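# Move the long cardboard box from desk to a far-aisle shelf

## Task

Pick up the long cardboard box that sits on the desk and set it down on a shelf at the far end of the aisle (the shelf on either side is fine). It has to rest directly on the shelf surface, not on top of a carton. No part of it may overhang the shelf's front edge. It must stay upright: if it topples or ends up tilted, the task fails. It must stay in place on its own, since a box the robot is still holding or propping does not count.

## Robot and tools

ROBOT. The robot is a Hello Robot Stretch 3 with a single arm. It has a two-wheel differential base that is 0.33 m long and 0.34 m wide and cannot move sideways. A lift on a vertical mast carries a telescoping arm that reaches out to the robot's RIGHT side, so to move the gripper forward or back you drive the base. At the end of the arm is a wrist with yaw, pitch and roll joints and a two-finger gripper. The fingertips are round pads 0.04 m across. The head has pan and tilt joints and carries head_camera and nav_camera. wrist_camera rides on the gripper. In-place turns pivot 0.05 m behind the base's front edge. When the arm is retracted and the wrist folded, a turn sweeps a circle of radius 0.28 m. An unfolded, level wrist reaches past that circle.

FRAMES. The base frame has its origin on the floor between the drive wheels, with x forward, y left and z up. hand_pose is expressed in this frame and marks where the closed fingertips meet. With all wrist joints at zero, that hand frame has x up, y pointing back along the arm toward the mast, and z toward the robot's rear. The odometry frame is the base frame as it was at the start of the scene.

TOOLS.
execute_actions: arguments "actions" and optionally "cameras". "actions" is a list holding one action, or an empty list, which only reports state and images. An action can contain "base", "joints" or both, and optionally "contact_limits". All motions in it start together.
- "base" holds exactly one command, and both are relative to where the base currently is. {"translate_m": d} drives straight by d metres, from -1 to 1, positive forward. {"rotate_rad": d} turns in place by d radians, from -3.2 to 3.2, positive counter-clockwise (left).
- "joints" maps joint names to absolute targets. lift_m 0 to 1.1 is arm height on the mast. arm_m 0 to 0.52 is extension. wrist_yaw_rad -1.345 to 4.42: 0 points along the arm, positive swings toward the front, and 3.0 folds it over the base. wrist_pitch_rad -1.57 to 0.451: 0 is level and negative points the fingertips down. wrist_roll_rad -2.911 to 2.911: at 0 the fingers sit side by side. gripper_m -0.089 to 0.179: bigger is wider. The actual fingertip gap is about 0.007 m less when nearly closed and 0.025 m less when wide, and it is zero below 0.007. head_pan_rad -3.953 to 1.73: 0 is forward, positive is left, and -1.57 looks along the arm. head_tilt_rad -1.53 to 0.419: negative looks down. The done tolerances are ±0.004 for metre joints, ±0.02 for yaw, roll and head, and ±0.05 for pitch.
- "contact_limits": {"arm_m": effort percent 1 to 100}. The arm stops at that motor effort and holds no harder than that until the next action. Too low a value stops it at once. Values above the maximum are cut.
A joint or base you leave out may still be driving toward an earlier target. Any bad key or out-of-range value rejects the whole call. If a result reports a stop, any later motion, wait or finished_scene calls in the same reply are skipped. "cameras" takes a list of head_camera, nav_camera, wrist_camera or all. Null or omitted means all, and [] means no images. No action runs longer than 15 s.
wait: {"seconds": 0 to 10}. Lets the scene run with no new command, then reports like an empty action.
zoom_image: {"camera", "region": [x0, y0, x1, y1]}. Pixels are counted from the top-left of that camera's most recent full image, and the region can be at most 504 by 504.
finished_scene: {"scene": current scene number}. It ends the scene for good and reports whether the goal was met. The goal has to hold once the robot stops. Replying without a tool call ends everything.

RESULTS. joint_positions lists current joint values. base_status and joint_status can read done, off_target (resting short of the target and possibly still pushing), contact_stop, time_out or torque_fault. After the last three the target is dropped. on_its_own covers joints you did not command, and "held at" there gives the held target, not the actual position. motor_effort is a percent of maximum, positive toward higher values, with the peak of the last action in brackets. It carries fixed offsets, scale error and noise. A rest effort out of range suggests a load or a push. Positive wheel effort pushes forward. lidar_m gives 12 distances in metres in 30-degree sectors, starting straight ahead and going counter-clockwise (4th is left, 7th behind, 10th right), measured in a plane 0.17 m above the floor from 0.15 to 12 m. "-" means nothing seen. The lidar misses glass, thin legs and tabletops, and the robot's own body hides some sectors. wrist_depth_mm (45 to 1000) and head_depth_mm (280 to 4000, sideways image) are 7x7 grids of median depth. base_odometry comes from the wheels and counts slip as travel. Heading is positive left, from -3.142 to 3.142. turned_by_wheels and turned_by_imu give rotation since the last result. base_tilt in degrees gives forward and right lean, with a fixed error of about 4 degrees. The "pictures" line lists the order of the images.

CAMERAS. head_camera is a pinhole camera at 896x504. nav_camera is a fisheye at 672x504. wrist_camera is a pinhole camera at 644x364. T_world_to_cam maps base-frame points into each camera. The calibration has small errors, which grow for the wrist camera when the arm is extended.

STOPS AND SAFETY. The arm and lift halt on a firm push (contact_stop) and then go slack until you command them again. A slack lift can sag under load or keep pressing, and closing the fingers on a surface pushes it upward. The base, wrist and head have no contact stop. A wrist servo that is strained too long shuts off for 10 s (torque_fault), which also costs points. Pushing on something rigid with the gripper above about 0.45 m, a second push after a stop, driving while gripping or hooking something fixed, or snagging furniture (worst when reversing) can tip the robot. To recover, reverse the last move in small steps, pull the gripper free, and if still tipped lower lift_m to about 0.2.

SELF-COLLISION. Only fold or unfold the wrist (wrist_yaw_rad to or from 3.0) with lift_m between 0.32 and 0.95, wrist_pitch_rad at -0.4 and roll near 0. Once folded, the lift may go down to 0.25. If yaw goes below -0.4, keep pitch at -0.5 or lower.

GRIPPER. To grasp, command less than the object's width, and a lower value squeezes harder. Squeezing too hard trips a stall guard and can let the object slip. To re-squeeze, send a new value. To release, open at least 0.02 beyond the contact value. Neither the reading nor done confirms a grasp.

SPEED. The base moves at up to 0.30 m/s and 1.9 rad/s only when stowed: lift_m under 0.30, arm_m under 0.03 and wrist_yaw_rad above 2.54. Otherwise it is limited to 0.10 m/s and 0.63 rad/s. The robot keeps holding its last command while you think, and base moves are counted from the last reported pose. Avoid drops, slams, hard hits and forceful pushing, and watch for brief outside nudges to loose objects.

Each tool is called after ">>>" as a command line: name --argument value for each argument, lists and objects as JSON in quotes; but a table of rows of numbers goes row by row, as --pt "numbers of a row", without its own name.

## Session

>>> execute_actions --actions '[]'

Scene clock: 0.00 s.
base_odometry: x=+0.000 y=+0.000 heading=+0.000 (m, m, rad; odometry frame)
turned_by_wheels: +0.000 (rad since the last result)
turned_by_imu: +0.000 (rad since the last result)
base_tilt: forward=-0.9 right=-1.3 (deg)
lidar_m: 1.36 1.41 1.92 1.71 2.22 2.49 2.41 1.13 0.79 0.76 0.78 1.41
head_depth_mm: 1345 1350 1338 1331 1325 1318 1321 / 1338 1341 1334 1323 1314 1324 1304 / 1322 1333 1331 1311 1319 1308 1298 / 1333 1323 1321 1305 1312 1298 1299 / 1318 1315 1312 1309 1298 1303 1289 / 1310 1310 1306 1297 1300 1291 1284 / 1310 1304 1301 1290 1286 1284 1277
base_status: not commanded
joint_positions: lift_m=+0.553 arm_m=-0.002 wrist_yaw_rad=+3.043 wrist_pitch_rad=-0.501 wrist_roll_rad=-0.013 gripper_m=+0.037 head_pan_rad=-0.004 head_tilt_rad=-0.005
joint_status: not commanded
motor_effort: left_wheel=+0 right_wheel=+1 lift_m=+42 arm_m=+0 wrist_yaw_rad=+0 wrist_pitch_rad=+8 wrist_roll_rad=+0 gripper_m=+0 head_pan_rad=+0 head_tilt_rad=+2 (%)
hand_pose: x=-0.0002 y=+0.0688 z=+0.5479 quat_wxyz=(+0.208, +0.688, +0.143, +0.680) (m; base frame)
wrist_depth_mm: - - - - - - - / - - - - - - - / - - - - - - - / 927 929 936 933 - - - / 792 794 - 805 840 826 860 / 719 718 - 727 730 724 729 / 637 636 659 657 644 656 650
pictures: head_camera (sideways: a quarter turn clockwise sets it upright), nav_camera (sideways: a quarter turn counterclockwise sets it upright), wrist_camera
camera_calibration (this result's frames):
head_camera: T_world_to_cam=[[0.00622813, 0.0292131, -0.999554, 1.32609], [0.0477439, 0.998425, 0.0294776, -0.0357645], [0.99884, -0.0479062, 0.00482357, -0.0558363], [0, 0, 0, 1]] pos_world=[0.04922, -0.00570604, 1.32682]
nav_camera: T_world_to_cam=[[-0.0133344, 0.0489488, 0.998712, -1.25812], [0.0424521, -0.997873, 0.0494744, -0.0111104], [0.99901, 0.0430572, 0.0112281, -0.0709362], [0, 0, 0, 1]] pos_world=[0.0545613, 0.0535511, 1.25785]
wrist_camera: T_world_to_cam=[[0.9964, -0.0766543, 0.0362236, -0.0200581], [-0.0243298, -0.667807, -0.743937, 0.475269], [0.0812163, 0.740377, -0.667268, 0.478676], [0, 0, 0, 1]] pos_world=[-0.00732722, -0.0385497, 0.673701]
Images, in order (width x height): head_camera 896x504, nav_camera 672x504, wrist_camera 644x364.

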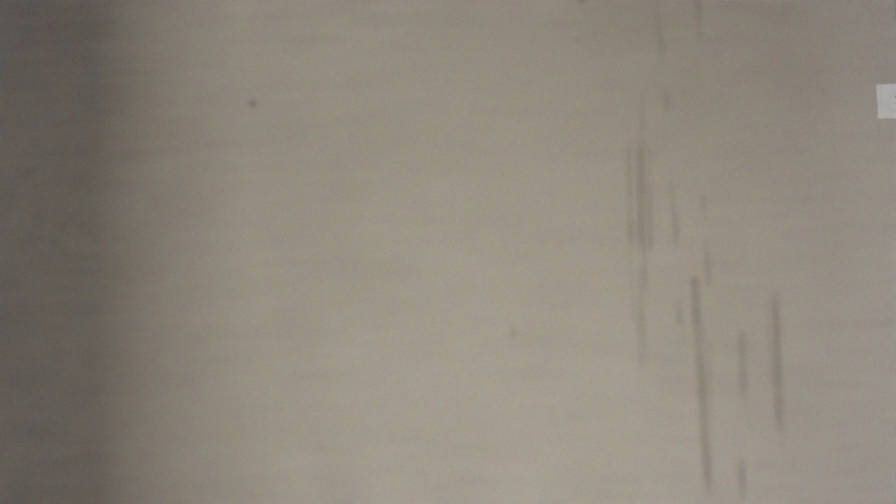

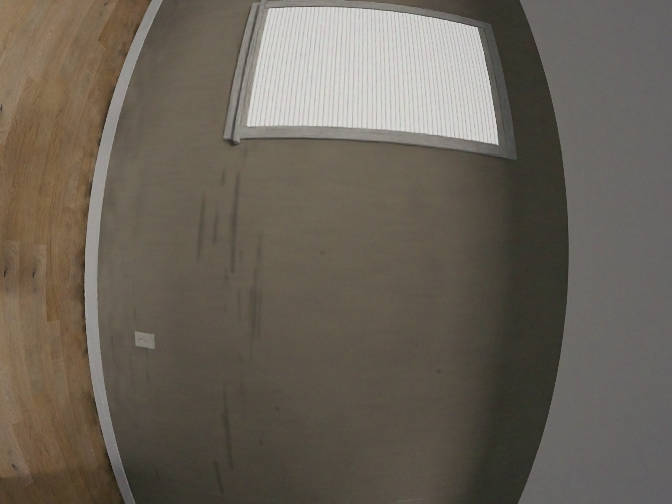

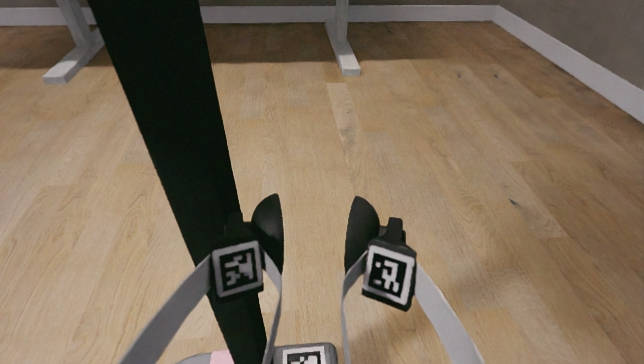

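>>> execute_actions --actions '[{"joints": {"head_pan_rad": -2.0, "head_tilt_rad": -0.5}}]' --cameras '["head_camera", "nav_camera"]'

>>> execute_actions --actions '[{"joints": {"head_pan_rad": 1.73, "head_tilt_rad": -0.45}}]' --cameras '["head_camera", "nav_camera"]'

Scene clock: 2.30 s.
base_odometry: x=+0.000 y=+0.000 heading=+0.000 (m, m, rad; odometry frame)
turned_by_wheels: +0.000 (rad since the last result)
turned_by_imu: +0.000 (rad since the last result)
base_tilt: forward=-0.9 right=-1.1 (deg)
lidar_m: 1.36 1.40 1.91 1.72 2.23 2.49 2.40 1.13 0.79 0.76 0.78 1.41
head_depth_mm: 1476 1628 1207 1208 1311 1463 1303 / 1541 1803 1511 1437 1641 1556 1315 / 1521 1752 1635 1690 1821 1605 1321 / 1568 1710 1901 2103 2075 1609 1318 / 2234 2522 2722 2566 2074 1515 1224 / 2201 694 744 803 879 970 1089 / 605 647 696 758 825 909 1013
base_status: not commanded
joint_positions: lift_m=+0.553 arm_m=-0.002 wrist_yaw_rad=+3.043 wrist_pitch_rad=-0.501 wrist_roll_rad=-0.013 gripper_m=+0.037 head_pan_rad=-1.993 head_tilt_rad=-0.494
joint_status: all done
motor_effort: left_wheel=-1(1) right_wheel=+1(2) lift_m=+42(42) arm_m=+0(0) wrist_yaw_rad=-1(0) wrist_pitch_rad=+8(8) wrist_roll_rad=+0(0) gripper_m=+0(1) head_pan_rad=-3(36) head_tilt_rad=-3(23) (%)
hand_pose: x=-0.0002 y=+0.0688 z=+0.5479 quat_wxyz=(+0.208, +0.688, +0.143, +0.680) (m; base frame)
wrist_depth_mm: - - - - - - - / - - - - - - - / - - - - - - - / 961 928 965 952 - - - / 826 803 - 812 818 836 840 / 691 707 - 712 724 739 756 / 642 634 653 638 657 647 664
pictures: head_camera (sideways: a quarter turn clockwise sets it upright), nav_camera (sideways: a quarter turn counterclockwise sets it upright)
camera_calibration (this result's frames):
head_camera: T_world_to_cam=[[0.216682, 0.411272, -0.885383, 1.17556], [0.889459, -0.456982, 0.00540536, -0.0095482], [-0.402382, -0.788684, -0.46483, 0.563999], [0, 0, 0, 1]] pos_world=[-0.0192869, -0.0430208, 1.30303]
nav_camera: T_world_to_cam=[[-0.142562, -0.436947, 0.888118, -1.11274], [-0.936437, 0.350147, 0.0219516, 0.0307157], [-0.320564, -0.828537, -0.459091, 0.549272], [0, 0, 0, 1]] pos_world=[0.0462055, -0.0418718, 1.23974]
Images, in order (width x height): head_camera 896x504, nav_camera 672x504.

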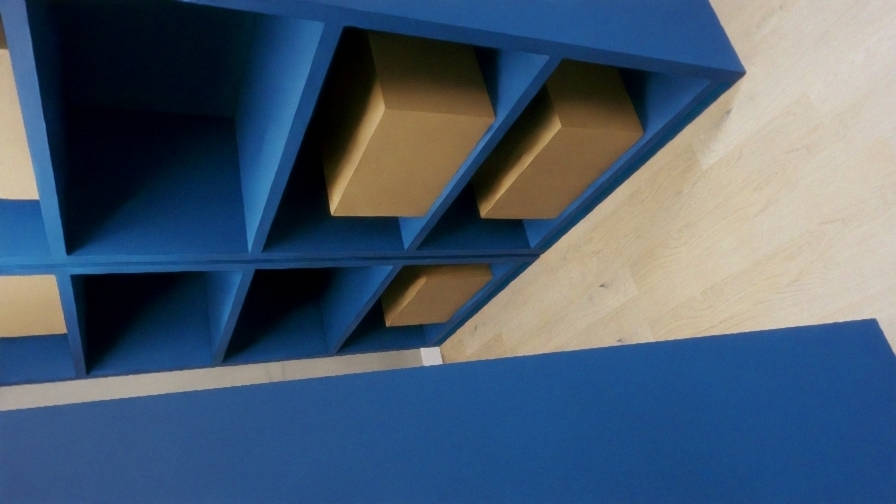

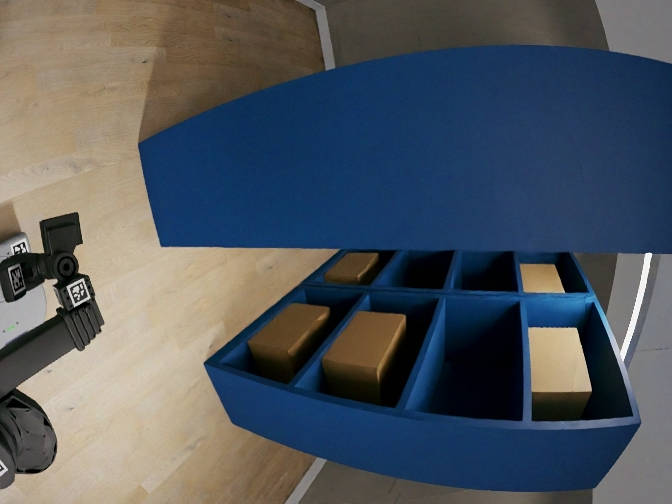

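Scene clock: 4.60 s.
base_odometry: x=+0.000 y=+0.000 heading=+0.000 (m, m, rad; odometry frame)
turned_by_wheels: +0.000 (rad since the last result)
turned_by_imu: +0.000 (rad since the last result)
base_tilt: forward=-0.9 right=-1.2 (deg)
lidar_m: 1.36 1.41 1.91 1.72 2.23 2.48 2.41 1.13 0.79 0.76 0.78 1.41
head_depth_mm: 1757 1913 2056 2147 2118 1649 1340 / 1789 1939 2047 1661 1986 1657 1343 / 1815 1953 2054 2311 2163 1673 1347 / 1810 1961 2057 2325 2141 1655 1345 / 1834 1988 2094 2339 2170 1663 1356 / 1868 1997 2147 2376 2161 1691 1371 / 1858 2014 2166 2076 2293 - -
base_status: not commanded
joint_positions: lift_m=+0.553 arm_m=-0.002 wrist_yaw_rad=+3.043 wrist_pitch_rad=-0.501 wrist_roll_rad=-0.013 gripper_m=+0.037 head_pan_rad=+1.719 head_tilt_rad=-0.458
joint_status: all done
joint sent to its limit — the command would take head_pan_rad past its upper limit, so that joint was sent only as far as its limit.
motor_effort: left_wheel=+0(0) right_wheel=+1(2) lift_m=+42(42) arm_m=+0(1) wrist_yaw_rad=-1(0) wrist_pitch_rad=+8(8) wrist_roll_rad=+0(0) gripper_m=+0(0) head_pan_rad=+3(36) head_tilt_rad=+3(9) (%)
hand_pose: x=-0.0002 y=+0.0688 z=+0.5479 quat_wxyz=(+0.208, +0.688, +0.143, +0.680) (m; base frame)
wrist_depth_mm: - - - - - - - / - - - - - - - / - - - - - - - / 941 936 942 979 - - - / 810 815 - 815 838 836 842 / 712 707 - 722 725 736 738 / 627 637 656 651 640 661 653
pictures: head_camera (sideways: a quarter turn clockwise sets it upright), nav_camera (sideways: a quarter turn counterclockwise sets it upright)
camera_calibration (this result's frames):
head_camera: T_world_to_cam=[[0.0348571, -0.43166, -0.901363, 1.19751], [-0.995395, -0.0955768, 0.00727796, -0.000488768], [-0.089291, 0.896959, -0.433004, 0.520675], [0, 0, 0, 1]] pos_world=[0.00426337, 0.0498463, 1.30485]
nav_camera: T_world_to_cam=[[-0.111098, 0.413177, 0.903848, -1.13345], [0.977437, 0.209832, 0.0242228, 0.0160831], [-0.179648, 0.886146, -0.427167, 0.50687], [0, 0, 0, 1]] pos_world=[-0.0505866, 0.0157811, 1.2406]
Images, in order (width x height): head_camera 896x504, nav_camera 672x504.

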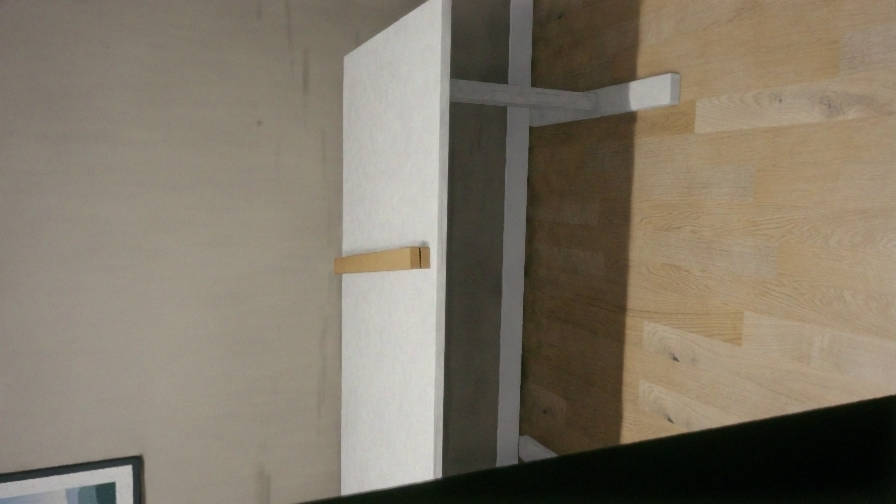

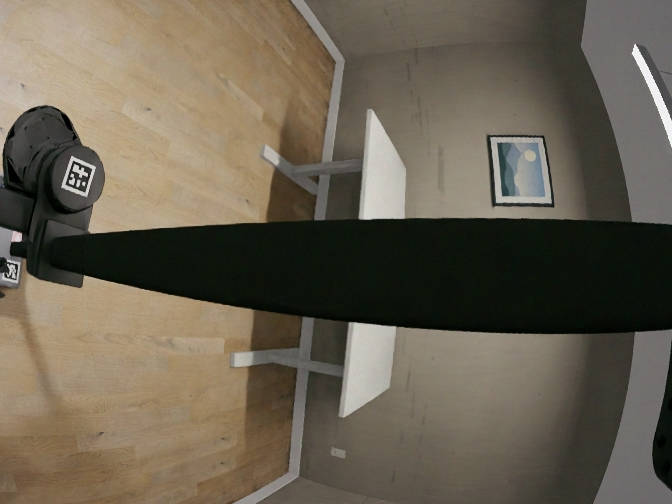

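>>> execute_actions --actions '[{"base": {"rotate_rad": -1.463}, "joints": {"lift_m": 0.8, "wrist_pitch_rad": -0.4, "head_pan_rad": -0.3, "head_tilt_rad": -0.5}}]' --cameras '["head_camera"]'

>>> execute_actions --actions '[{"base": {"translate_m": -0.97}, "joints": {"lift_m": 0.94, "wrist_yaw_rad": 0.0, "gripper_m": 0.12, "head_pan_rad": -0.2, "head_tilt_rad": -0.35}}]' --cameras '["head_camera", "nav_camera"]'

>>> execute_actions --actions '[{"base": {"rotate_rad": -1.532}, "joints": {"wrist_pitch_rad": -0.9, "head_pan_rad": -1.4, "head_tilt_rad": -0.8}}]'

Scene clock: 18.27 s.
base_odometry: x=+0.000 y=+0.000 heading=-1.463 (m, m, rad; odometry frame)
turned_by_wheels: -1.463 (rad since the last result)
turned_by_imu: -1.453 (rad since the last result)
base_tilt: forward=-0.8 right=-1.2 (deg)
lidar_m: 0.76 1.75 1.38 1.36 1.46 1.72 1.78 1.93 2.42 2.41 1.13 0.77
head_depth_mm: 1502 1643 1615 1576 1695 1572 1306 / 1771 2016 1882 2022 1967 1597 1307 / 2282 2470 2684 2579 2062 1611 1318 / 625 678 739 810 908 1020 1163 / 611 661 719 789 876 979 1124 / 596 644 701 770 849 948 1079 / 584 630 682 746 821 913 1038
base_status: done
joint_positions: lift_m=+0.799 arm_m=-0.002 wrist_yaw_rad=+3.043 wrist_pitch_rad=-0.420 wrist_roll_rad=-0.013 gripper_m=+0.037 head_pan_rad=-0.293 head_tilt_rad=-0.494
joint_status: all done
motor_effort: left_wheel=+2(7) right_wheel=+0(1) lift_m=+62(68) arm_m=+0(1) wrist_yaw_rad=-1(1) wrist_pitch_rad=+11(15) wrist_roll_rad=+0(0) gripper_m=+0(0) head_pan_rad=-3(36) head_tilt_rad=-2(5) (%)
hand_pose: x=+0.0009 y=+0.0797 z=+0.8116 quat_wxyz=(+0.181, +0.693, +0.115, +0.688) (m; base frame)
wrist_depth_mm: - - - - - - - / - - - - - - - / - - - - - - - / - - - - - - - / - - - - - - - / - - - - - - - / 903 901 916 907 918 932 927
pictures: head_camera (sideways: a quarter turn clockwise sets it upright)
camera_calibration (this result's frames):
head_camera: T_world_to_cam=[[-0.43595, 0.162054, -0.885261, 1.17938], [0.338789, 0.940847, 0.00539144, -0.00617098], [0.833768, -0.297566, -0.465064, 0.556763], [0, 0, 0, 1]] pos_world=[0.052029, -0.019643, 1.30302]
Images, in order (width x height): head_camera 896x504.

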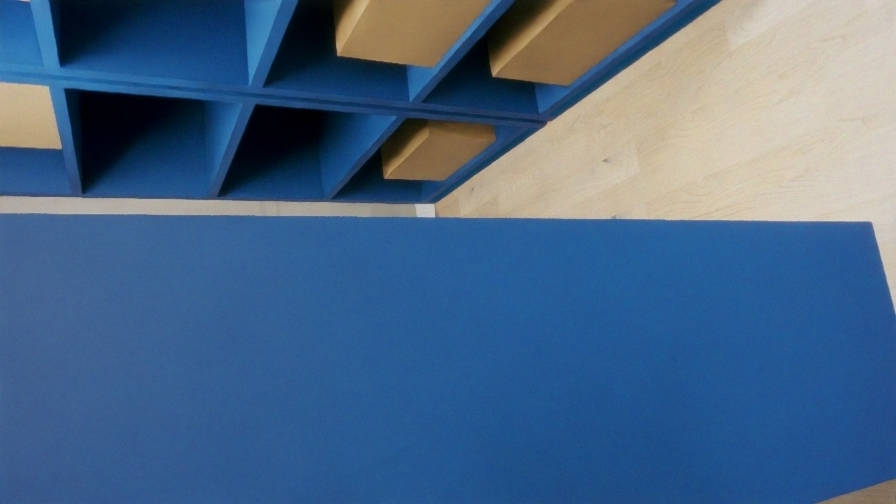

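Scene clock: 29.13 s.
base_odometry: x=-0.105 y=+0.964 heading=-1.463 (m, m, rad; odometry frame)
turned_by_wheels: +0.000 (rad since the last result)
turned_by_imu: -0.001 (rad since the last result)
base_tilt: forward=-0.8 right=-1.2 (deg)
lidar_m: 1.71 1.89 1.48 1.46 1.53 0.82 1.19 1.10 1.89 2.29 2.48 1.87
head_depth_mm: 1566 1651 1763 1880 2013 1837 1457 / 2011 2496 2491 2137 2152 1823 1448 / 3094 2731 3405 3082 2526 1831 1451 / 3137 3282 3578 3712 2518 1842 1471 / 1487 1562 1656 1760 1884 1863 1452 / 1424 1517 1622 1717 1834 1874 1460 / 1418 1506 1603 1751 2330 1874 1467
base_status: done
joint_positions: lift_m=+0.939 arm_m=-0.002 wrist_yaw_rad=+0.002 wrist_pitch_rad=-0.419 wrist_roll_rad=-0.013 gripper_m=+0.120 head_pan_rad=-0.207 head_tilt_rad=-0.359
joint_status: all done
motor_effort: left_wheel=+2(6) right_wheel=+0(4) lift_m=+62(67) arm_m=+0(0) wrist_yaw_rad=-2(1) wrist_pitch_rad=+11(11) wrist_roll_rad=+0(0) gripper_m=+0(83) head_pan_rad=+3(12) head_tilt_rad=+3(14) (%)
hand_pose: x=-0.0211 y=-0.3676 z=+0.9518 quat_wxyz=(+0.697, +0.149, -0.687, -0.146) (m; base frame)
wrist_depth_mm: - - - - - - - / - - - - - - - / - - - - - - 716 / - - - - - - 564 / - - - - - - 516 / - - - - - - - / - - - - - - -
pictures: head_camera (sideways: a quarter turn clockwise sets it upright), nav_camera (sideways: a quarter turn counterclockwise sets it upright)
camera_calibration (this result's frames):
head_camera: T_world_to_cam=[[-0.327709, 0.0987505, -0.939604, 1.24963], [0.255705, 0.966675, 0.0124126, -0.0148065], [0.909517, -0.236194, -0.342039, 0.396206], [0, 0, 0, 1]] pos_world=[0.052943, -0.0155068, 1.30986]
nav_camera: T_world_to_cam=[[0.336696, -0.0207982, 0.941384, -1.18517], [-0.145934, -0.988829, 0.0303482, 0.0149575], [0.930236, -0.147598, -0.33597, 0.381421], [0, 0, 0, 1]] pos_world=[0.0464135, 0.0464378, 1.24339]
Images, in order (width x height): head_camera 896x504, nav_camera 672x504.

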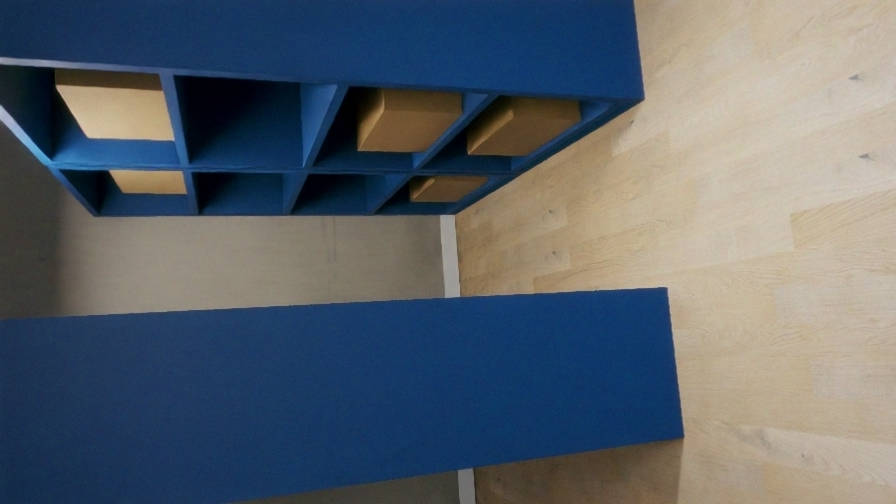

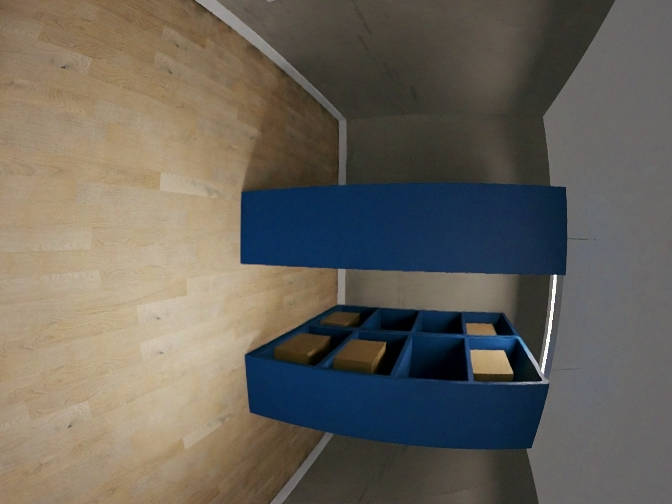

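Scene clock: 32.53 s.
base_odometry: x=-0.105 y=+0.964 heading=-2.995 (m, m, rad; odometry frame)
turned_by_wheels: -1.532 (rad since the last result)
turned_by_imu: -1.521 (rad since the last result)
base_tilt: forward=-0.8 right=-1.2 (deg)
lidar_m: 2.29 2.53 1.87 1.72 1.83 1.47 1.46 1.48 0.82 1.18 1.10 1.99
head_depth_mm: 970 1091 1034 815 - - - / 991 1120 1035 818 - - - / 1017 1157 991 771 676 - 1108 / 1051 1199 1029 816 693 1286 1143 / 1076 1207 1028 821 708 1309 1144 / 1110 1249 1028 815 726 1311 1146 / 1142 1260 1028 815 1433 1314 1150
base_status: done
joint_positions: lift_m=+0.939 arm_m=-0.002 wrist_yaw_rad=+0.002 wrist_pitch_rad=-0.907 wrist_roll_rad=-0.013 gripper_m=+0.120 head_pan_rad=-1.393 head_tilt_rad=-0.790
joint_status: all done
motor_effort: left_wheel=+2(8) right_wheel=+0(2) lift_m=+62(62) arm_m=+0(0) wrist_yaw_rad=-1(2) wrist_pitch_rad=+4(9) wrist_roll_rad=+0(0) gripper_m=+1(1) head_pan_rad=-3(37) head_tilt_rad=-4(23) (%)
hand_pose: x=-0.0214 y=-0.2822 z=+0.8613 quat_wxyz=(+0.640, +0.313, -0.631, -0.308) (m; base frame)
wrist_depth_mm: 400 399 404 346 401 413 413 / 371 366 373 322 376 371 382 / 352 345 341 337 344 349 352 / - - - - 332 329 328 / - - - - - - - / 938 - 932 935 901 - 947 / 891 882 877 893 911 899 901
pictures: head_camera (sideways: a quarter turn clockwise sets it upright), nav_camera (sideways: a quarter turn counterclockwise sets it upright), wrist_camera
camera_calibration (this result's frames):
head_camera: T_world_to_cam=[[-0.0953708, 0.696256, -0.71143, 0.950683], [0.992044, 0.125479, -0.010186, 0.0101234], [0.0821772, -0.706741, -0.702684, 0.870476], [0, 0, 0, 1]] pos_world=[0.00909123, -0.047988, 1.28812]
nav_camera: T_world_to_cam=[[0.171242, -0.676699, 0.716069, -0.890355], [-0.970013, -0.243043, 0.00229074, 0.0565215], [0.172485, -0.694988, -0.698026, 0.857106], [0, 0, 0, 1]] pos_world=[0.0594548, 0.00691338, 1.23571]
wrist_camera: T_world_to_cam=[[-0.999054, -0.0358037, 0.024668, -0.0583973], [-0.0428594, 0.906404, -0.420232, 0.638551], [-0.00731338, -0.420892, -0.907081, 0.826382], [0, 0, 0, 1]] pos_world=[-0.0249305, -0.233059, 1.01938]
Images, in order (width x height): head_camera 896x504, nav_camera 672x504, wrist_camera 644x364.

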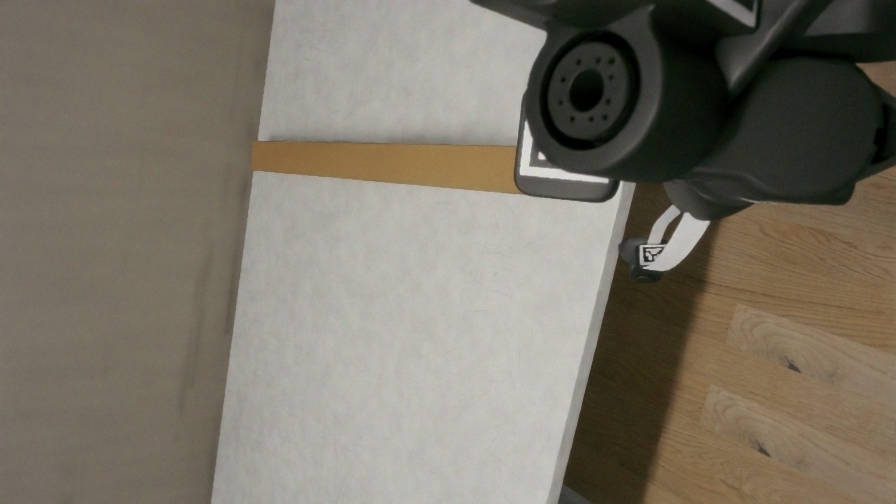

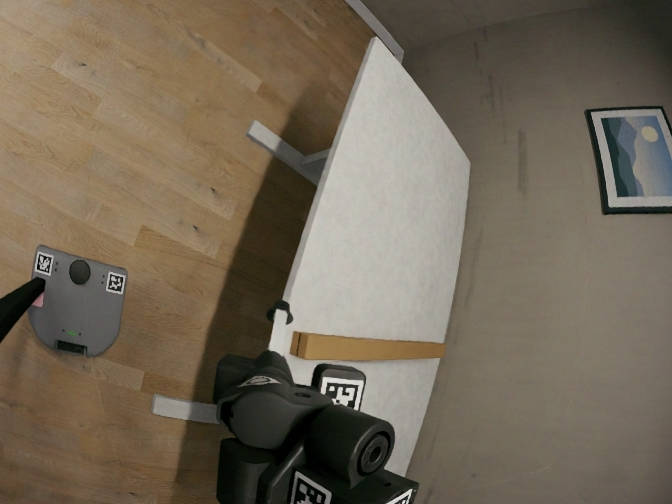

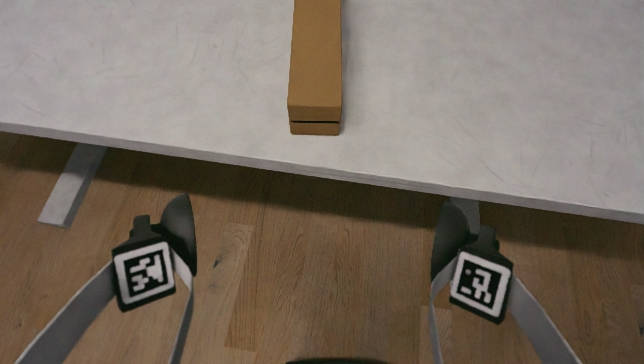

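>>> execute_actions --actions '[{"joints": {"arm_m": 0.463, "lift_m": 0.87, "head_pan_rad": -1.57, "head_tilt_rad": -0.75}}]' --cameras '["head_camera", "wrist_camera"]'

Scene clock: 40.00 s.
base_odometry: x=-0.105 y=+0.964 heading=-2.995 (m, m, rad; odometry frame)
turned_by_wheels: +0.000 (rad since the last result)
turned_by_imu: +0.001 (rad since the last result)
base_tilt: forward=-0.8 right=-1.2 (deg)
lidar_m: 2.29 2.52 1.87 1.72 1.82 1.48 1.46 1.48 0.82 1.18 1.10 2.00
head_depth_mm: 975 1099 1114 - - 1280 1132 / 982 1098 - 823 678 1288 1159 / 994 1082 1049 847 696 1304 1160 / 998 1112 978 798 656 1297 1160 / 1018 1150 1091 855 696 1299 1161 / 1025 1163 1089 853 696 1343 1157 / 1035 1177 1092 853 697 1339 1161
base_status: not commanded
joint_positions: lift_m=+0.871 arm_m=+0.463 wrist_yaw_rad=+0.000 wrist_pitch_rad=-0.908 wrist_roll_rad=-0.013 gripper_m=+0.120 head_pan_rad=-1.563 head_tilt_rad=-0.754
joint_status: all done
motor_effort: left_wheel=+1(2) right_wheel=+0(0) lift_m=+21(55) arm_m=+4(5) wrist_yaw_rad=-1(1) wrist_pitch_rad=+5(5) wrist_roll_rad=+0(0) gripper_m=+1(1) head_pan_rad=-3(19) head_tilt_rad=+2(7) (%)
hand_pose: x=-0.0215 y=-0.7461 z=+0.7925 quat_wxyz=(+0.640, +0.313, -0.631, -0.308) (m; base frame)
wrist_depth_mm: 306 304 308 245 308 313 317 / 281 282 284 221 286 291 294 / 260 260 261 207 266 267 269 / 241 242 243 193 246 247 249 / 227 229 227 179 231 232 233 / 212 - 214 169 217 220 219 / - 202 202 158 204 206 207
pictures: head_camera (sideways: a quarter turn clockwise sets it upright), wrist_camera
camera_calibration (this result's frames):
head_camera: T_world_to_cam=[[0.0240638, 0.676522, -0.736029, 0.982013], [0.998971, -0.0445935, -0.00832773, 0.00766224], [-0.038456, -0.735071, -0.676899, 0.837675], [0, 0, 0, 1]] pos_world=[0.000928276, -0.048262, 1.28988]
wrist_camera: T_world_to_cam=[[-0.999096, -0.03464, 0.024627, -0.0725768], [-0.041777, 0.906959, -0.419142, 1.02973], [-0.00781659, -0.419792, -0.907587, 0.569854], [0, 0, 0, 1]] pos_world=[-0.0250377, -0.69722, 0.950585]
Images, in order (width x height): head_camera 896x504, wrist_camera 644x364.

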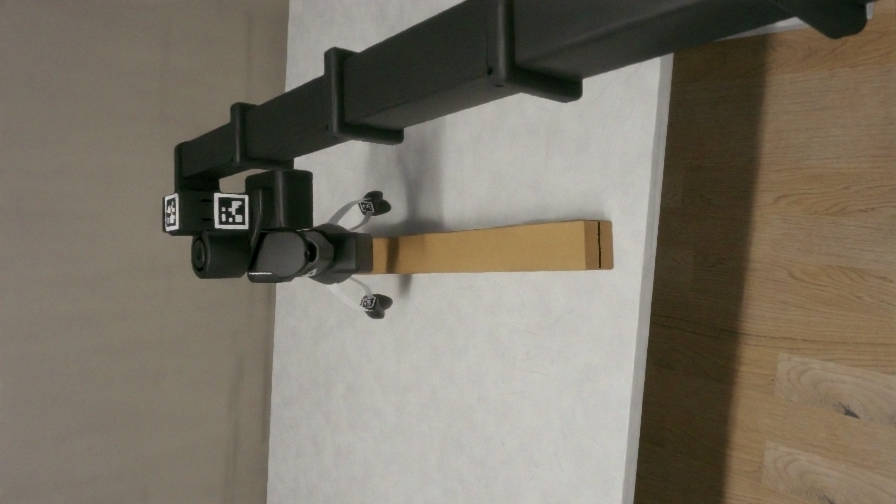

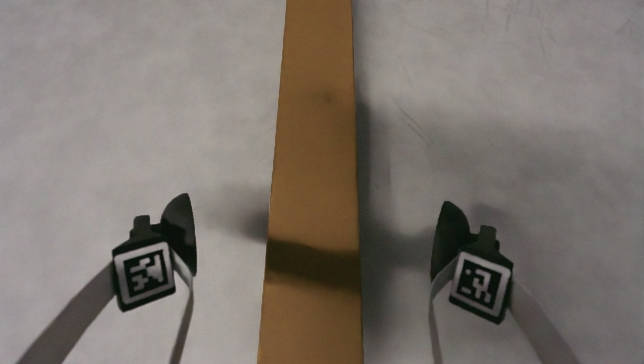

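>>> execute_actions --actions '[{"joints": {"lift_m": 0.835}}]' --cameras '[]'

>>> execute_actions --actions '[{"joints": {"gripper_m": 0.008}}]' --cameras '["wrist_camera"]'

>>> execute_actions --actions '[{"joints": {"lift_m": 0.89}}]' --cameras '["head_camera", "wrist_camera"]'

Scene clock: 43.30 s.
base_odometry: x=-0.105 y=+0.964 heading=-2.995 (m, m, rad; odometry frame)
turned_by_wheels: +0.000 (rad since the last result)
turned_by_imu: +0.000 (rad since the last result)
base_tilt: forward=-0.9 right=-1.1 (deg)
lidar_m: 2.29 2.53 1.87 1.72 1.82 1.47 1.46 1.48 0.82 1.18 1.10 2.00
head_depth_mm: 972 1098 1091 878 - - 1173 / 982 1116 1135 - 696 1283 1152 / 995 1102 1010 850 699 1296 1159 / 1002 1119 - 798 657 1303 1159 / 1015 1147 1090 848 697 1302 1151 / 1022 1161 1098 852 696 1329 1165 / 1030 1181 1095 849 697 1338 1154
base_status: not commanded
joint_positions: lift_m=+0.836 arm_m=+0.463 wrist_yaw_rad=+0.000 wrist_pitch_rad=-0.908 wrist_roll_rad=-0.013 gripper_m=+0.120 head_pan_rad=-1.563 head_tilt_rad=-0.754
joint_status: all done
motor_effort: left_wheel=+3(2) right_wheel=-1(0) lift_m=+20(22) arm_m=+5(4) wrist_yaw_rad=-1(1) wrist_pitch_rad=+5(5) wrist_roll_rad=+0(0) gripper_m=+0(1) head_pan_rad=-3(3) head_tilt_rad=+2(2) (%)
hand_pose: x=-0.0215 y=-0.7461 z=+0.7575 quat_wxyz=(+0.640, +0.313, -0.631, -0.308) (m; base frame)
wrist_depth_mm: 257 256 261 194 264 263 268 / 238 239 240 178 242 243 246 / 220 221 221 166 225 225 227 / 206 204 206 154 210 210 210 / 192 196 192 144 196 200 198 / 181 - 178 135 185 186 185 / - 169 169 127 173 172 175
pictures: none
No camera images: the call's "cameras" was empty. Leave "cameras" out to get every camera's image.

Scene clock: 44.90 s.
base_odometry: x=-0.105 y=+0.964 heading=-2.995 (m, m, rad; odometry frame)
turned_by_wheels: +0.000 (rad since the last result)
turned_by_imu: +0.000 (rad since the last result)
base_tilt: forward=-0.9 right=-1.2 (deg)
lidar_m: 2.29 2.52 1.87 1.72 1.82 1.47 1.46 1.48 0.82 1.18 1.10 1.99
head_depth_mm: 974 1094 1088 877 - - 1170 / 984 1106 1133 - 697 1276 1154 / 993 1103 1009 849 695 1309 1163 / 1008 1115 - 795 651 1302 1160 / 1016 1150 1091 848 693 1301 1165 / 1026 1165 1090 850 697 1341 1166 / 1037 1182 1089 852 694 1333 1173
base_status: not commanded
joint_positions: lift_m=+0.836 arm_m=+0.463 wrist_yaw_rad=+0.000 wrist_pitch_rad=-0.911 wrist_roll_rad=-0.013 gripper_m=+0.009 head_pan_rad=-1.563 head_tilt_rad=-0.754
joint_status: all done
motor_effort: left_wheel=+2(2) right_wheel=+0(0) lift_m=+21(20) arm_m=+4(4) wrist_yaw_rad=+0(1) wrist_pitch_rad=+6(6) wrist_roll_rad=+0(1) gripper_m=-19(95) head_pan_rad=-2(3) head_tilt_rad=+1(2) (%)
hand_pose: x=-0.0215 y=-0.7457 z=+0.7572 quat_wxyz=(+0.639, +0.313, -0.630, -0.309) (m; base frame)
wrist_depth_mm: 255 256 258 188 264 265 271 / 237 238 238 175 241 241 245 / 219 220 220 161 223 225 227 / 203 206 205 150 210 210 211 / 192 192 167 140 197 195 196 / 179 181 156 131 181 184 184 / 169 170 170 124 170 174 174
pictures: wrist_camera
camera_calibration (this result's frames):
wrist_camera: T_world_to_cam=[[-0.999096, -0.0346923, 0.024555, -0.0716766], [-0.0417779, 0.907838, -0.417236, 1.01374], [-0.00781714, -0.417884, -0.908467, 0.540106], [0, 0, 0, 1]] pos_world=[-0.0250377, -0.697097, 0.915397]
Images, in order (width x height): wrist_camera 644x364.

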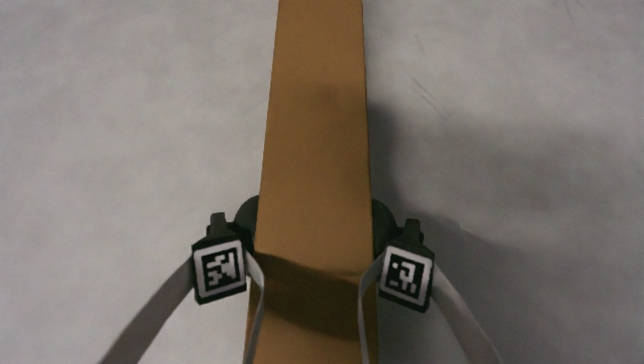

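Scene clock: 46.23 s.
base_odometry: x=-0.105 y=+0.964 heading=-2.995 (m, m, rad; odometry frame)
turned_by_wheels: +0.000 (rad since the last result)
turned_by_imu: +0.000 (rad since the last result)
base_tilt: forward=-0.9 right=-1.2 (deg)
lidar_m: 2.29 2.53 1.87 1.72 1.82 1.47 1.46 1.48 0.82 1.18 1.10 1.99
head_depth_mm: 972 1101 1134 - - 1274 1147 / 987 1094 - 824 693 1274 1160 / 990 - 1052 849 695 1317 1163 / 1001 1094 - 735 644 1306 1153 / 1018 1156 1091 855 694 1313 1157 / 1024 1156 1096 852 694 1337 1155 / 1034 1185 1091 853 696 1339 1149
base_status: not commanded
joint_positions: lift_m=+0.889 arm_m=+0.463 wrist_yaw_rad=+0.000 wrist_pitch_rad=-0.912 wrist_roll_rad=-0.013 gripper_m=+0.009 head_pan_rad=-1.563 head_tilt_rad=-0.754
joint_status: all done
motor_effort: left_wheel=+2(2) right_wheel=+0(0) lift_m=+63(68) arm_m=+4(4) wrist_yaw_rad=+0(1) wrist_pitch_rad=+6(7) wrist_roll_rad=+0(0) gripper_m=-19(18) head_pan_rad=-3(3) head_tilt_rad=+1(1) (%)
hand_pose: x=-0.0215 y=-0.7454 z=+0.8107 quat_wxyz=(+0.639, +0.314, -0.630, -0.309) (m; base frame)
wrist_depth_mm: 327 330 331 189 330 337 336 / 299 304 306 173 309 310 312 / 281 281 285 161 285 285 286 / 261 260 259 150 266 267 267 / 244 244 193 140 250 251 249 / 230 232 180 131 227 234 235 / 216 218 217 124 220 222 223
pictures: head_camera (sideways: a quarter turn clockwise sets it upright), wrist_camera
camera_calibration (this result's frames):
head_camera: T_world_to_cam=[[0.0240641, 0.676522, -0.736029, 0.982013], [0.99897, -0.0445939, -0.00832774, 0.00766225], [-0.0384563, -0.735071, -0.676899, 0.837675], [0, 0, 0, 1]] pos_world=[0.000928259, -0.048262, 1.28988]
wrist_camera: T_world_to_cam=[[-0.999096, -0.0347174, 0.0245185, -0.072972], [-0.0417772, 0.908281, -0.416269, 1.03541], [-0.00781795, -0.416917, -0.908911, 0.589896], [0, 0, 0, 1]] pos_world=[-0.0250378, -0.697037, 0.96896]
Images, in order (width x height): head_camera 896x504, wrist_camera 644x364.

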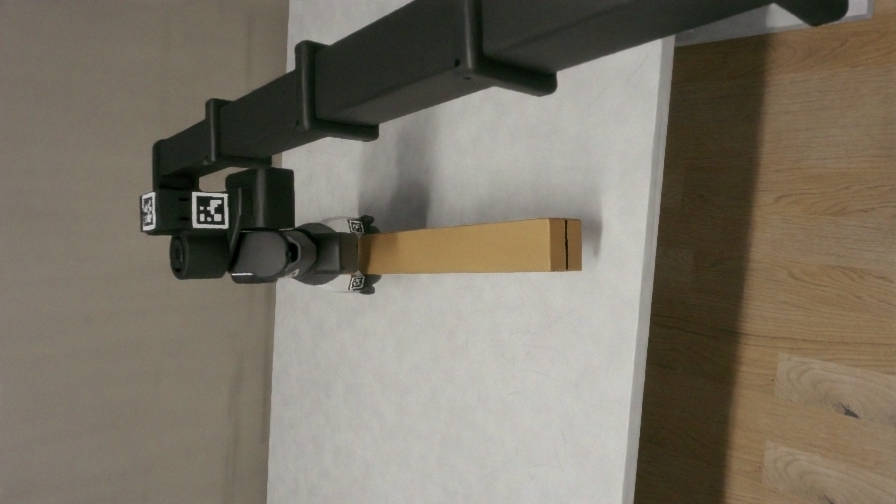

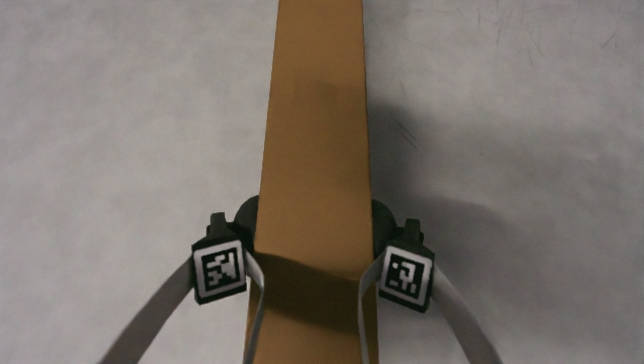

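>>> execute_actions --actions '[{"base": {"translate_m": 0.437}, "joints": {"lift_m": 0.92, "arm_m": 0.0, "wrist_yaw_rad": 1.57, "head_pan_rad": -0.05, "head_tilt_rad": -0.5}}]' --cameras '["wrist_camera"]'

>>> execute_actions --actions '[{"base": {"rotate_rad": 1.44}, "joints": {"lift_m": 0.8}}]'

Scene clock: 56.87 s.
base_odometry: x=-0.537 y=+0.900 heading=-2.995 (m, m, rad; odometry frame)
turned_by_wheels: +0.000 (rad since the last result)
turned_by_imu: +0.002 (rad since the last result)
base_tilt: forward=-0.8 right=-1.2 (deg)
lidar_m: 1.86 2.06 1.68 1.68 1.81 1.90 1.89 1.13 1.26 1.25 0.88 1.87
head_depth_mm: 1551 1695 1847 2022 2005 1578 1240 / 1532 1689 1854 2054 2031 539 466 / 1556 1682 1853 2027 2031 1589 1306 / 1559 1689 1858 2027 2026 1597 1298 / 1560 1695 1887 2066 2026 1595 1313 / 1568 1710 1878 2045 2041 1588 1306 / 1591 1723 1902 2101 2033 1596 1311
base_status: done
joint_positions: lift_m=+0.919 arm_m=+0.000 wrist_yaw_rad=+1.570 wrist_pitch_rad=-0.912 wrist_roll_rad=-0.013 gripper_m=+0.009 head_pan_rad=-0.057 head_tilt_rad=-0.507
joint_status: all done
motor_effort: left_wheel=+2(7) right_wheel=+0(3) lift_m=+63(61) arm_m=-4(3) wrist_yaw_rad=+0(1) wrist_pitch_rad=+7(7) wrist_roll_rad=+0(0) gripper_m=-19(19) head_pan_rad=+3(37) head_tilt_rad=+3(17) (%)
hand_pose: x=+0.1165 y=-0.1457 z=+0.8407 quat_wxyz=(+0.671, +0.667, -0.224, +0.233) (m; base frame)
wrist_depth_mm: - - - 188 - - - / - - - 174 - - - / - - - 160 - - - / - - - 150 - - - / - - 144 140 - 940 875 / 909 927 520 131 882 936 922 / 838 844 877 124 877 879 888
pictures: wrist_camera
camera_calibration (this result's frames):
wrist_camera: T_world_to_cam=[[0.0331255, -0.99915, 0.024516, -0.175771], [-0.908429, -0.0403272, -0.416091, 0.471481], [0.416726, -0.00848783, -0.908993, 0.878392], [0, 0, 0, 1]] pos_world=[0.0680805, -0.149153, 0.99894]
Images, in order (width x height): wrist_camera 644x364.

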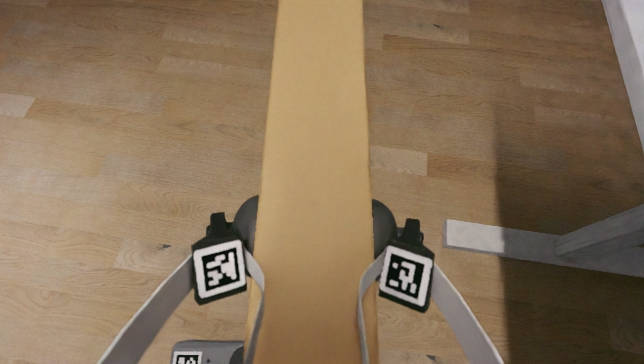

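Scene clock: 60.13 s.
base_odometry: x=-0.537 y=+0.900 heading=-1.555 (m, m, rad; odometry frame)
turned_by_wheels: +1.440 (rad since the last result)
turned_by_imu: +1.431 (rad since the last result)
base_tilt: forward=-0.9 right=-1.2 (deg)
lidar_m: 1.68 1.72 1.95 1.89 1.13 1.15 1.25 0.88 1.80 1.86 1.93 1.71
head_depth_mm: 1428 1537 1736 2362 2016 1584 1312 / 1408 1549 1686 1867 1988 1573 561 / 1429 1564 1689 1864 1963 1584 1275 / 2844 3132 3484 2626 2043 1593 1306 / 2981 3310 3590 2774 2029 1598 1314 / 2958 2801 2464 2306 1929 1606 1310 / 1578 1497 1597 1730 1883 1590 1321
base_status: done
joint_positions: lift_m=+0.801 arm_m=+0.000 wrist_yaw_rad=+1.570 wrist_pitch_rad=-0.912 wrist_roll_rad=-0.013 gripper_m=+0.009 head_pan_rad=-0.057 head_tilt_rad=-0.507
joint_status: all done
motor_effort: left_wheel=-2(8) right_wheel=+3(6) lift_m=+22(60) arm_m=-3(3) wrist_yaw_rad=+0(0) wrist_pitch_rad=+7(7) wrist_roll_rad=+0(0) gripper_m=-19(18) head_pan_rad=+3(3) head_tilt_rad=+3(2) (%)
hand_pose: x=+0.1164 y=-0.1457 z=+0.7220 quat_wxyz=(+0.671, +0.667, -0.224, +0.233) (m; base frame)
wrist_depth_mm: - - - 188 - - - / - - - 174 - - - / - - - 161 - - - / 889 881 915 150 935 937 979 / 860 853 143 140 865 875 867 / 802 812 472 131 805 820 825 / 779 774 766 123 747 771 770
pictures: head_camera (sideways: a quarter turn clockwise sets it upright), nav_camera (sideways: a quarter turn counterclockwise sets it upright), wrist_camera
camera_calibration (this result's frames):
head_camera: T_world_to_cam=[[-0.473444, 0.0563214, -0.879022, 1.17147], [0.109532, 0.993972, 0.00469258, -0.00386258], [0.873987, -0.0940589, -0.476759, 0.571735], [0, 0, 0, 1]] pos_world=[0.0553588, -0.00836272, 1.30234]
nav_camera: T_world_to_cam=[[0.471014, 0.0220788, 0.88185, -1.10831], [0.00739299, -0.99975, 0.021082, 0.0260909], [0.882095, -0.00341038, -0.471059, 0.557508], [0, 0, 0, 1]] pos_world=[0.0300598, 0.0524558, 1.23943]
wrist_camera: T_world_to_cam=[[0.0331396, -0.99915, 0.024513, -0.172857], [-0.908538, -0.0403366, -0.415851, 0.421871], [0.416486, -0.00848989, -0.909102, 0.770611], [0, 0, 0, 1]] pos_world=[0.0680649, -0.149151, 0.880237]
Images, in order (width x height): head_camera 896x504, nav_camera 672x504, wrist_camera 644x364.

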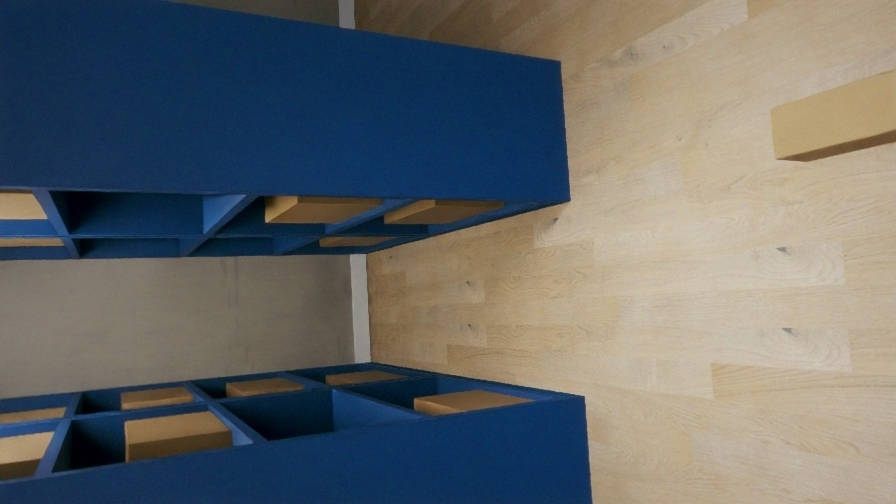

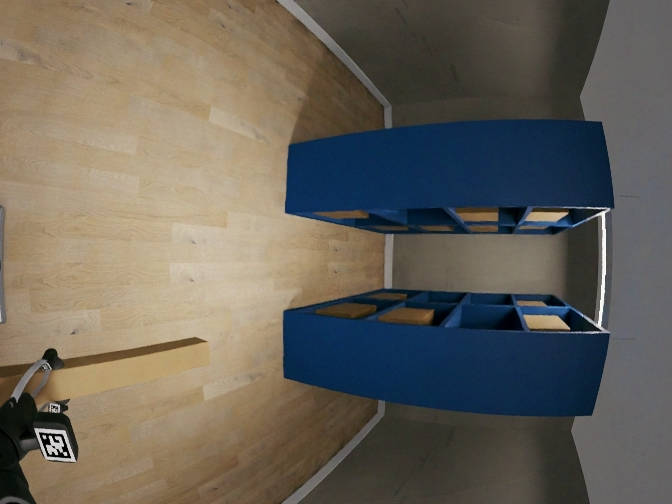

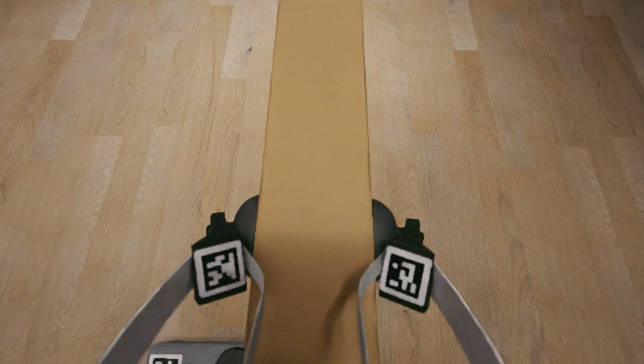

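>>> execute_actions --actions '[{"base": {"translate_m": 1.0}, "joints": {"lift_m": 0.69, "head_tilt_rad": -0.7}}]' --cameras '["head_camera"]'

Scene clock: 73.27 s.
base_odometry: x=-0.521 y=-0.100 heading=-1.555 (m, m, rad; odometry frame)
turned_by_wheels: +0.000 (rad since the last result)
turned_by_imu: +0.005 (rad since the last result)
base_tilt: forward=-0.9 right=-1.2 (deg)
lidar_m: 1.17 0.72 0.95 1.88 1.96 1.96 1.83 2.34 1.93 1.89 0.92 0.73
head_depth_mm: 1325 966 744 825 968 1206 1185 / 1315 1133 1161 1148 1337 1188 621 / 1723 1517 1640 1855 1601 1345 1168 / 2142 2416 2624 2068 1664 1378 1188 / 2142 2402 2602 2086 1662 1386 1182 / 2100 2306 2327 1937 1625 1386 1189 / 1332 1426 1530 1326 1217 1138 1192
base_status: done
joint_positions: lift_m=+0.691 arm_m=+0.000 wrist_yaw_rad=+1.570 wrist_pitch_rad=-0.912 wrist_roll_rad=-0.013 gripper_m=+0.009 head_pan_rad=-0.057 head_tilt_rad=-0.691
joint_status: all done
motor_effort: left_wheel=-3(5) right_wheel=+3(8) lift_m=+21(18) arm_m=-3(4) wrist_yaw_rad=+0(1) wrist_pitch_rad=+7(7) wrist_roll_rad=+0(0) gripper_m=-19(19) head_pan_rad=+3(3) head_tilt_rad=-3(16) (%)
hand_pose: x=+0.1164 y=-0.1457 z=+0.6119 quat_wxyz=(+0.671, +0.667, -0.224, +0.232) (m; base frame)
wrist_depth_mm: 713 844 - 189 726 684 683 / 845 856 932 173 841 819 933 / 855 856 877 161 857 879 876 / 784 821 802 149 840 816 825 / 770 748 143 139 759 772 773 / 707 726 419 132 701 735 738 / 662 671 660 124 663 684 676
pictures: head_camera (sideways: a quarter turn clockwise sets it upright)
camera_calibration (this result's frames):
head_camera: T_world_to_cam=[[-0.626075, 0.0649964, -0.777049, 1.03945], [0.109435, 0.993981, -0.00503108, 0.0087971], [0.772046, -0.0881864, -0.629419, 0.770971], [0, 0, 0, 1]] pos_world=[0.0545829, -0.0083152, 1.29301]
Images, in order (width x height): head_camera 896x504.

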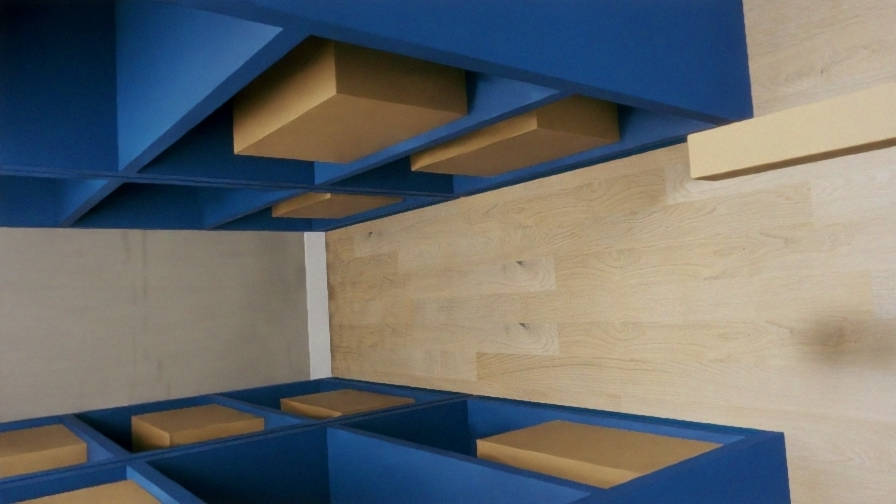

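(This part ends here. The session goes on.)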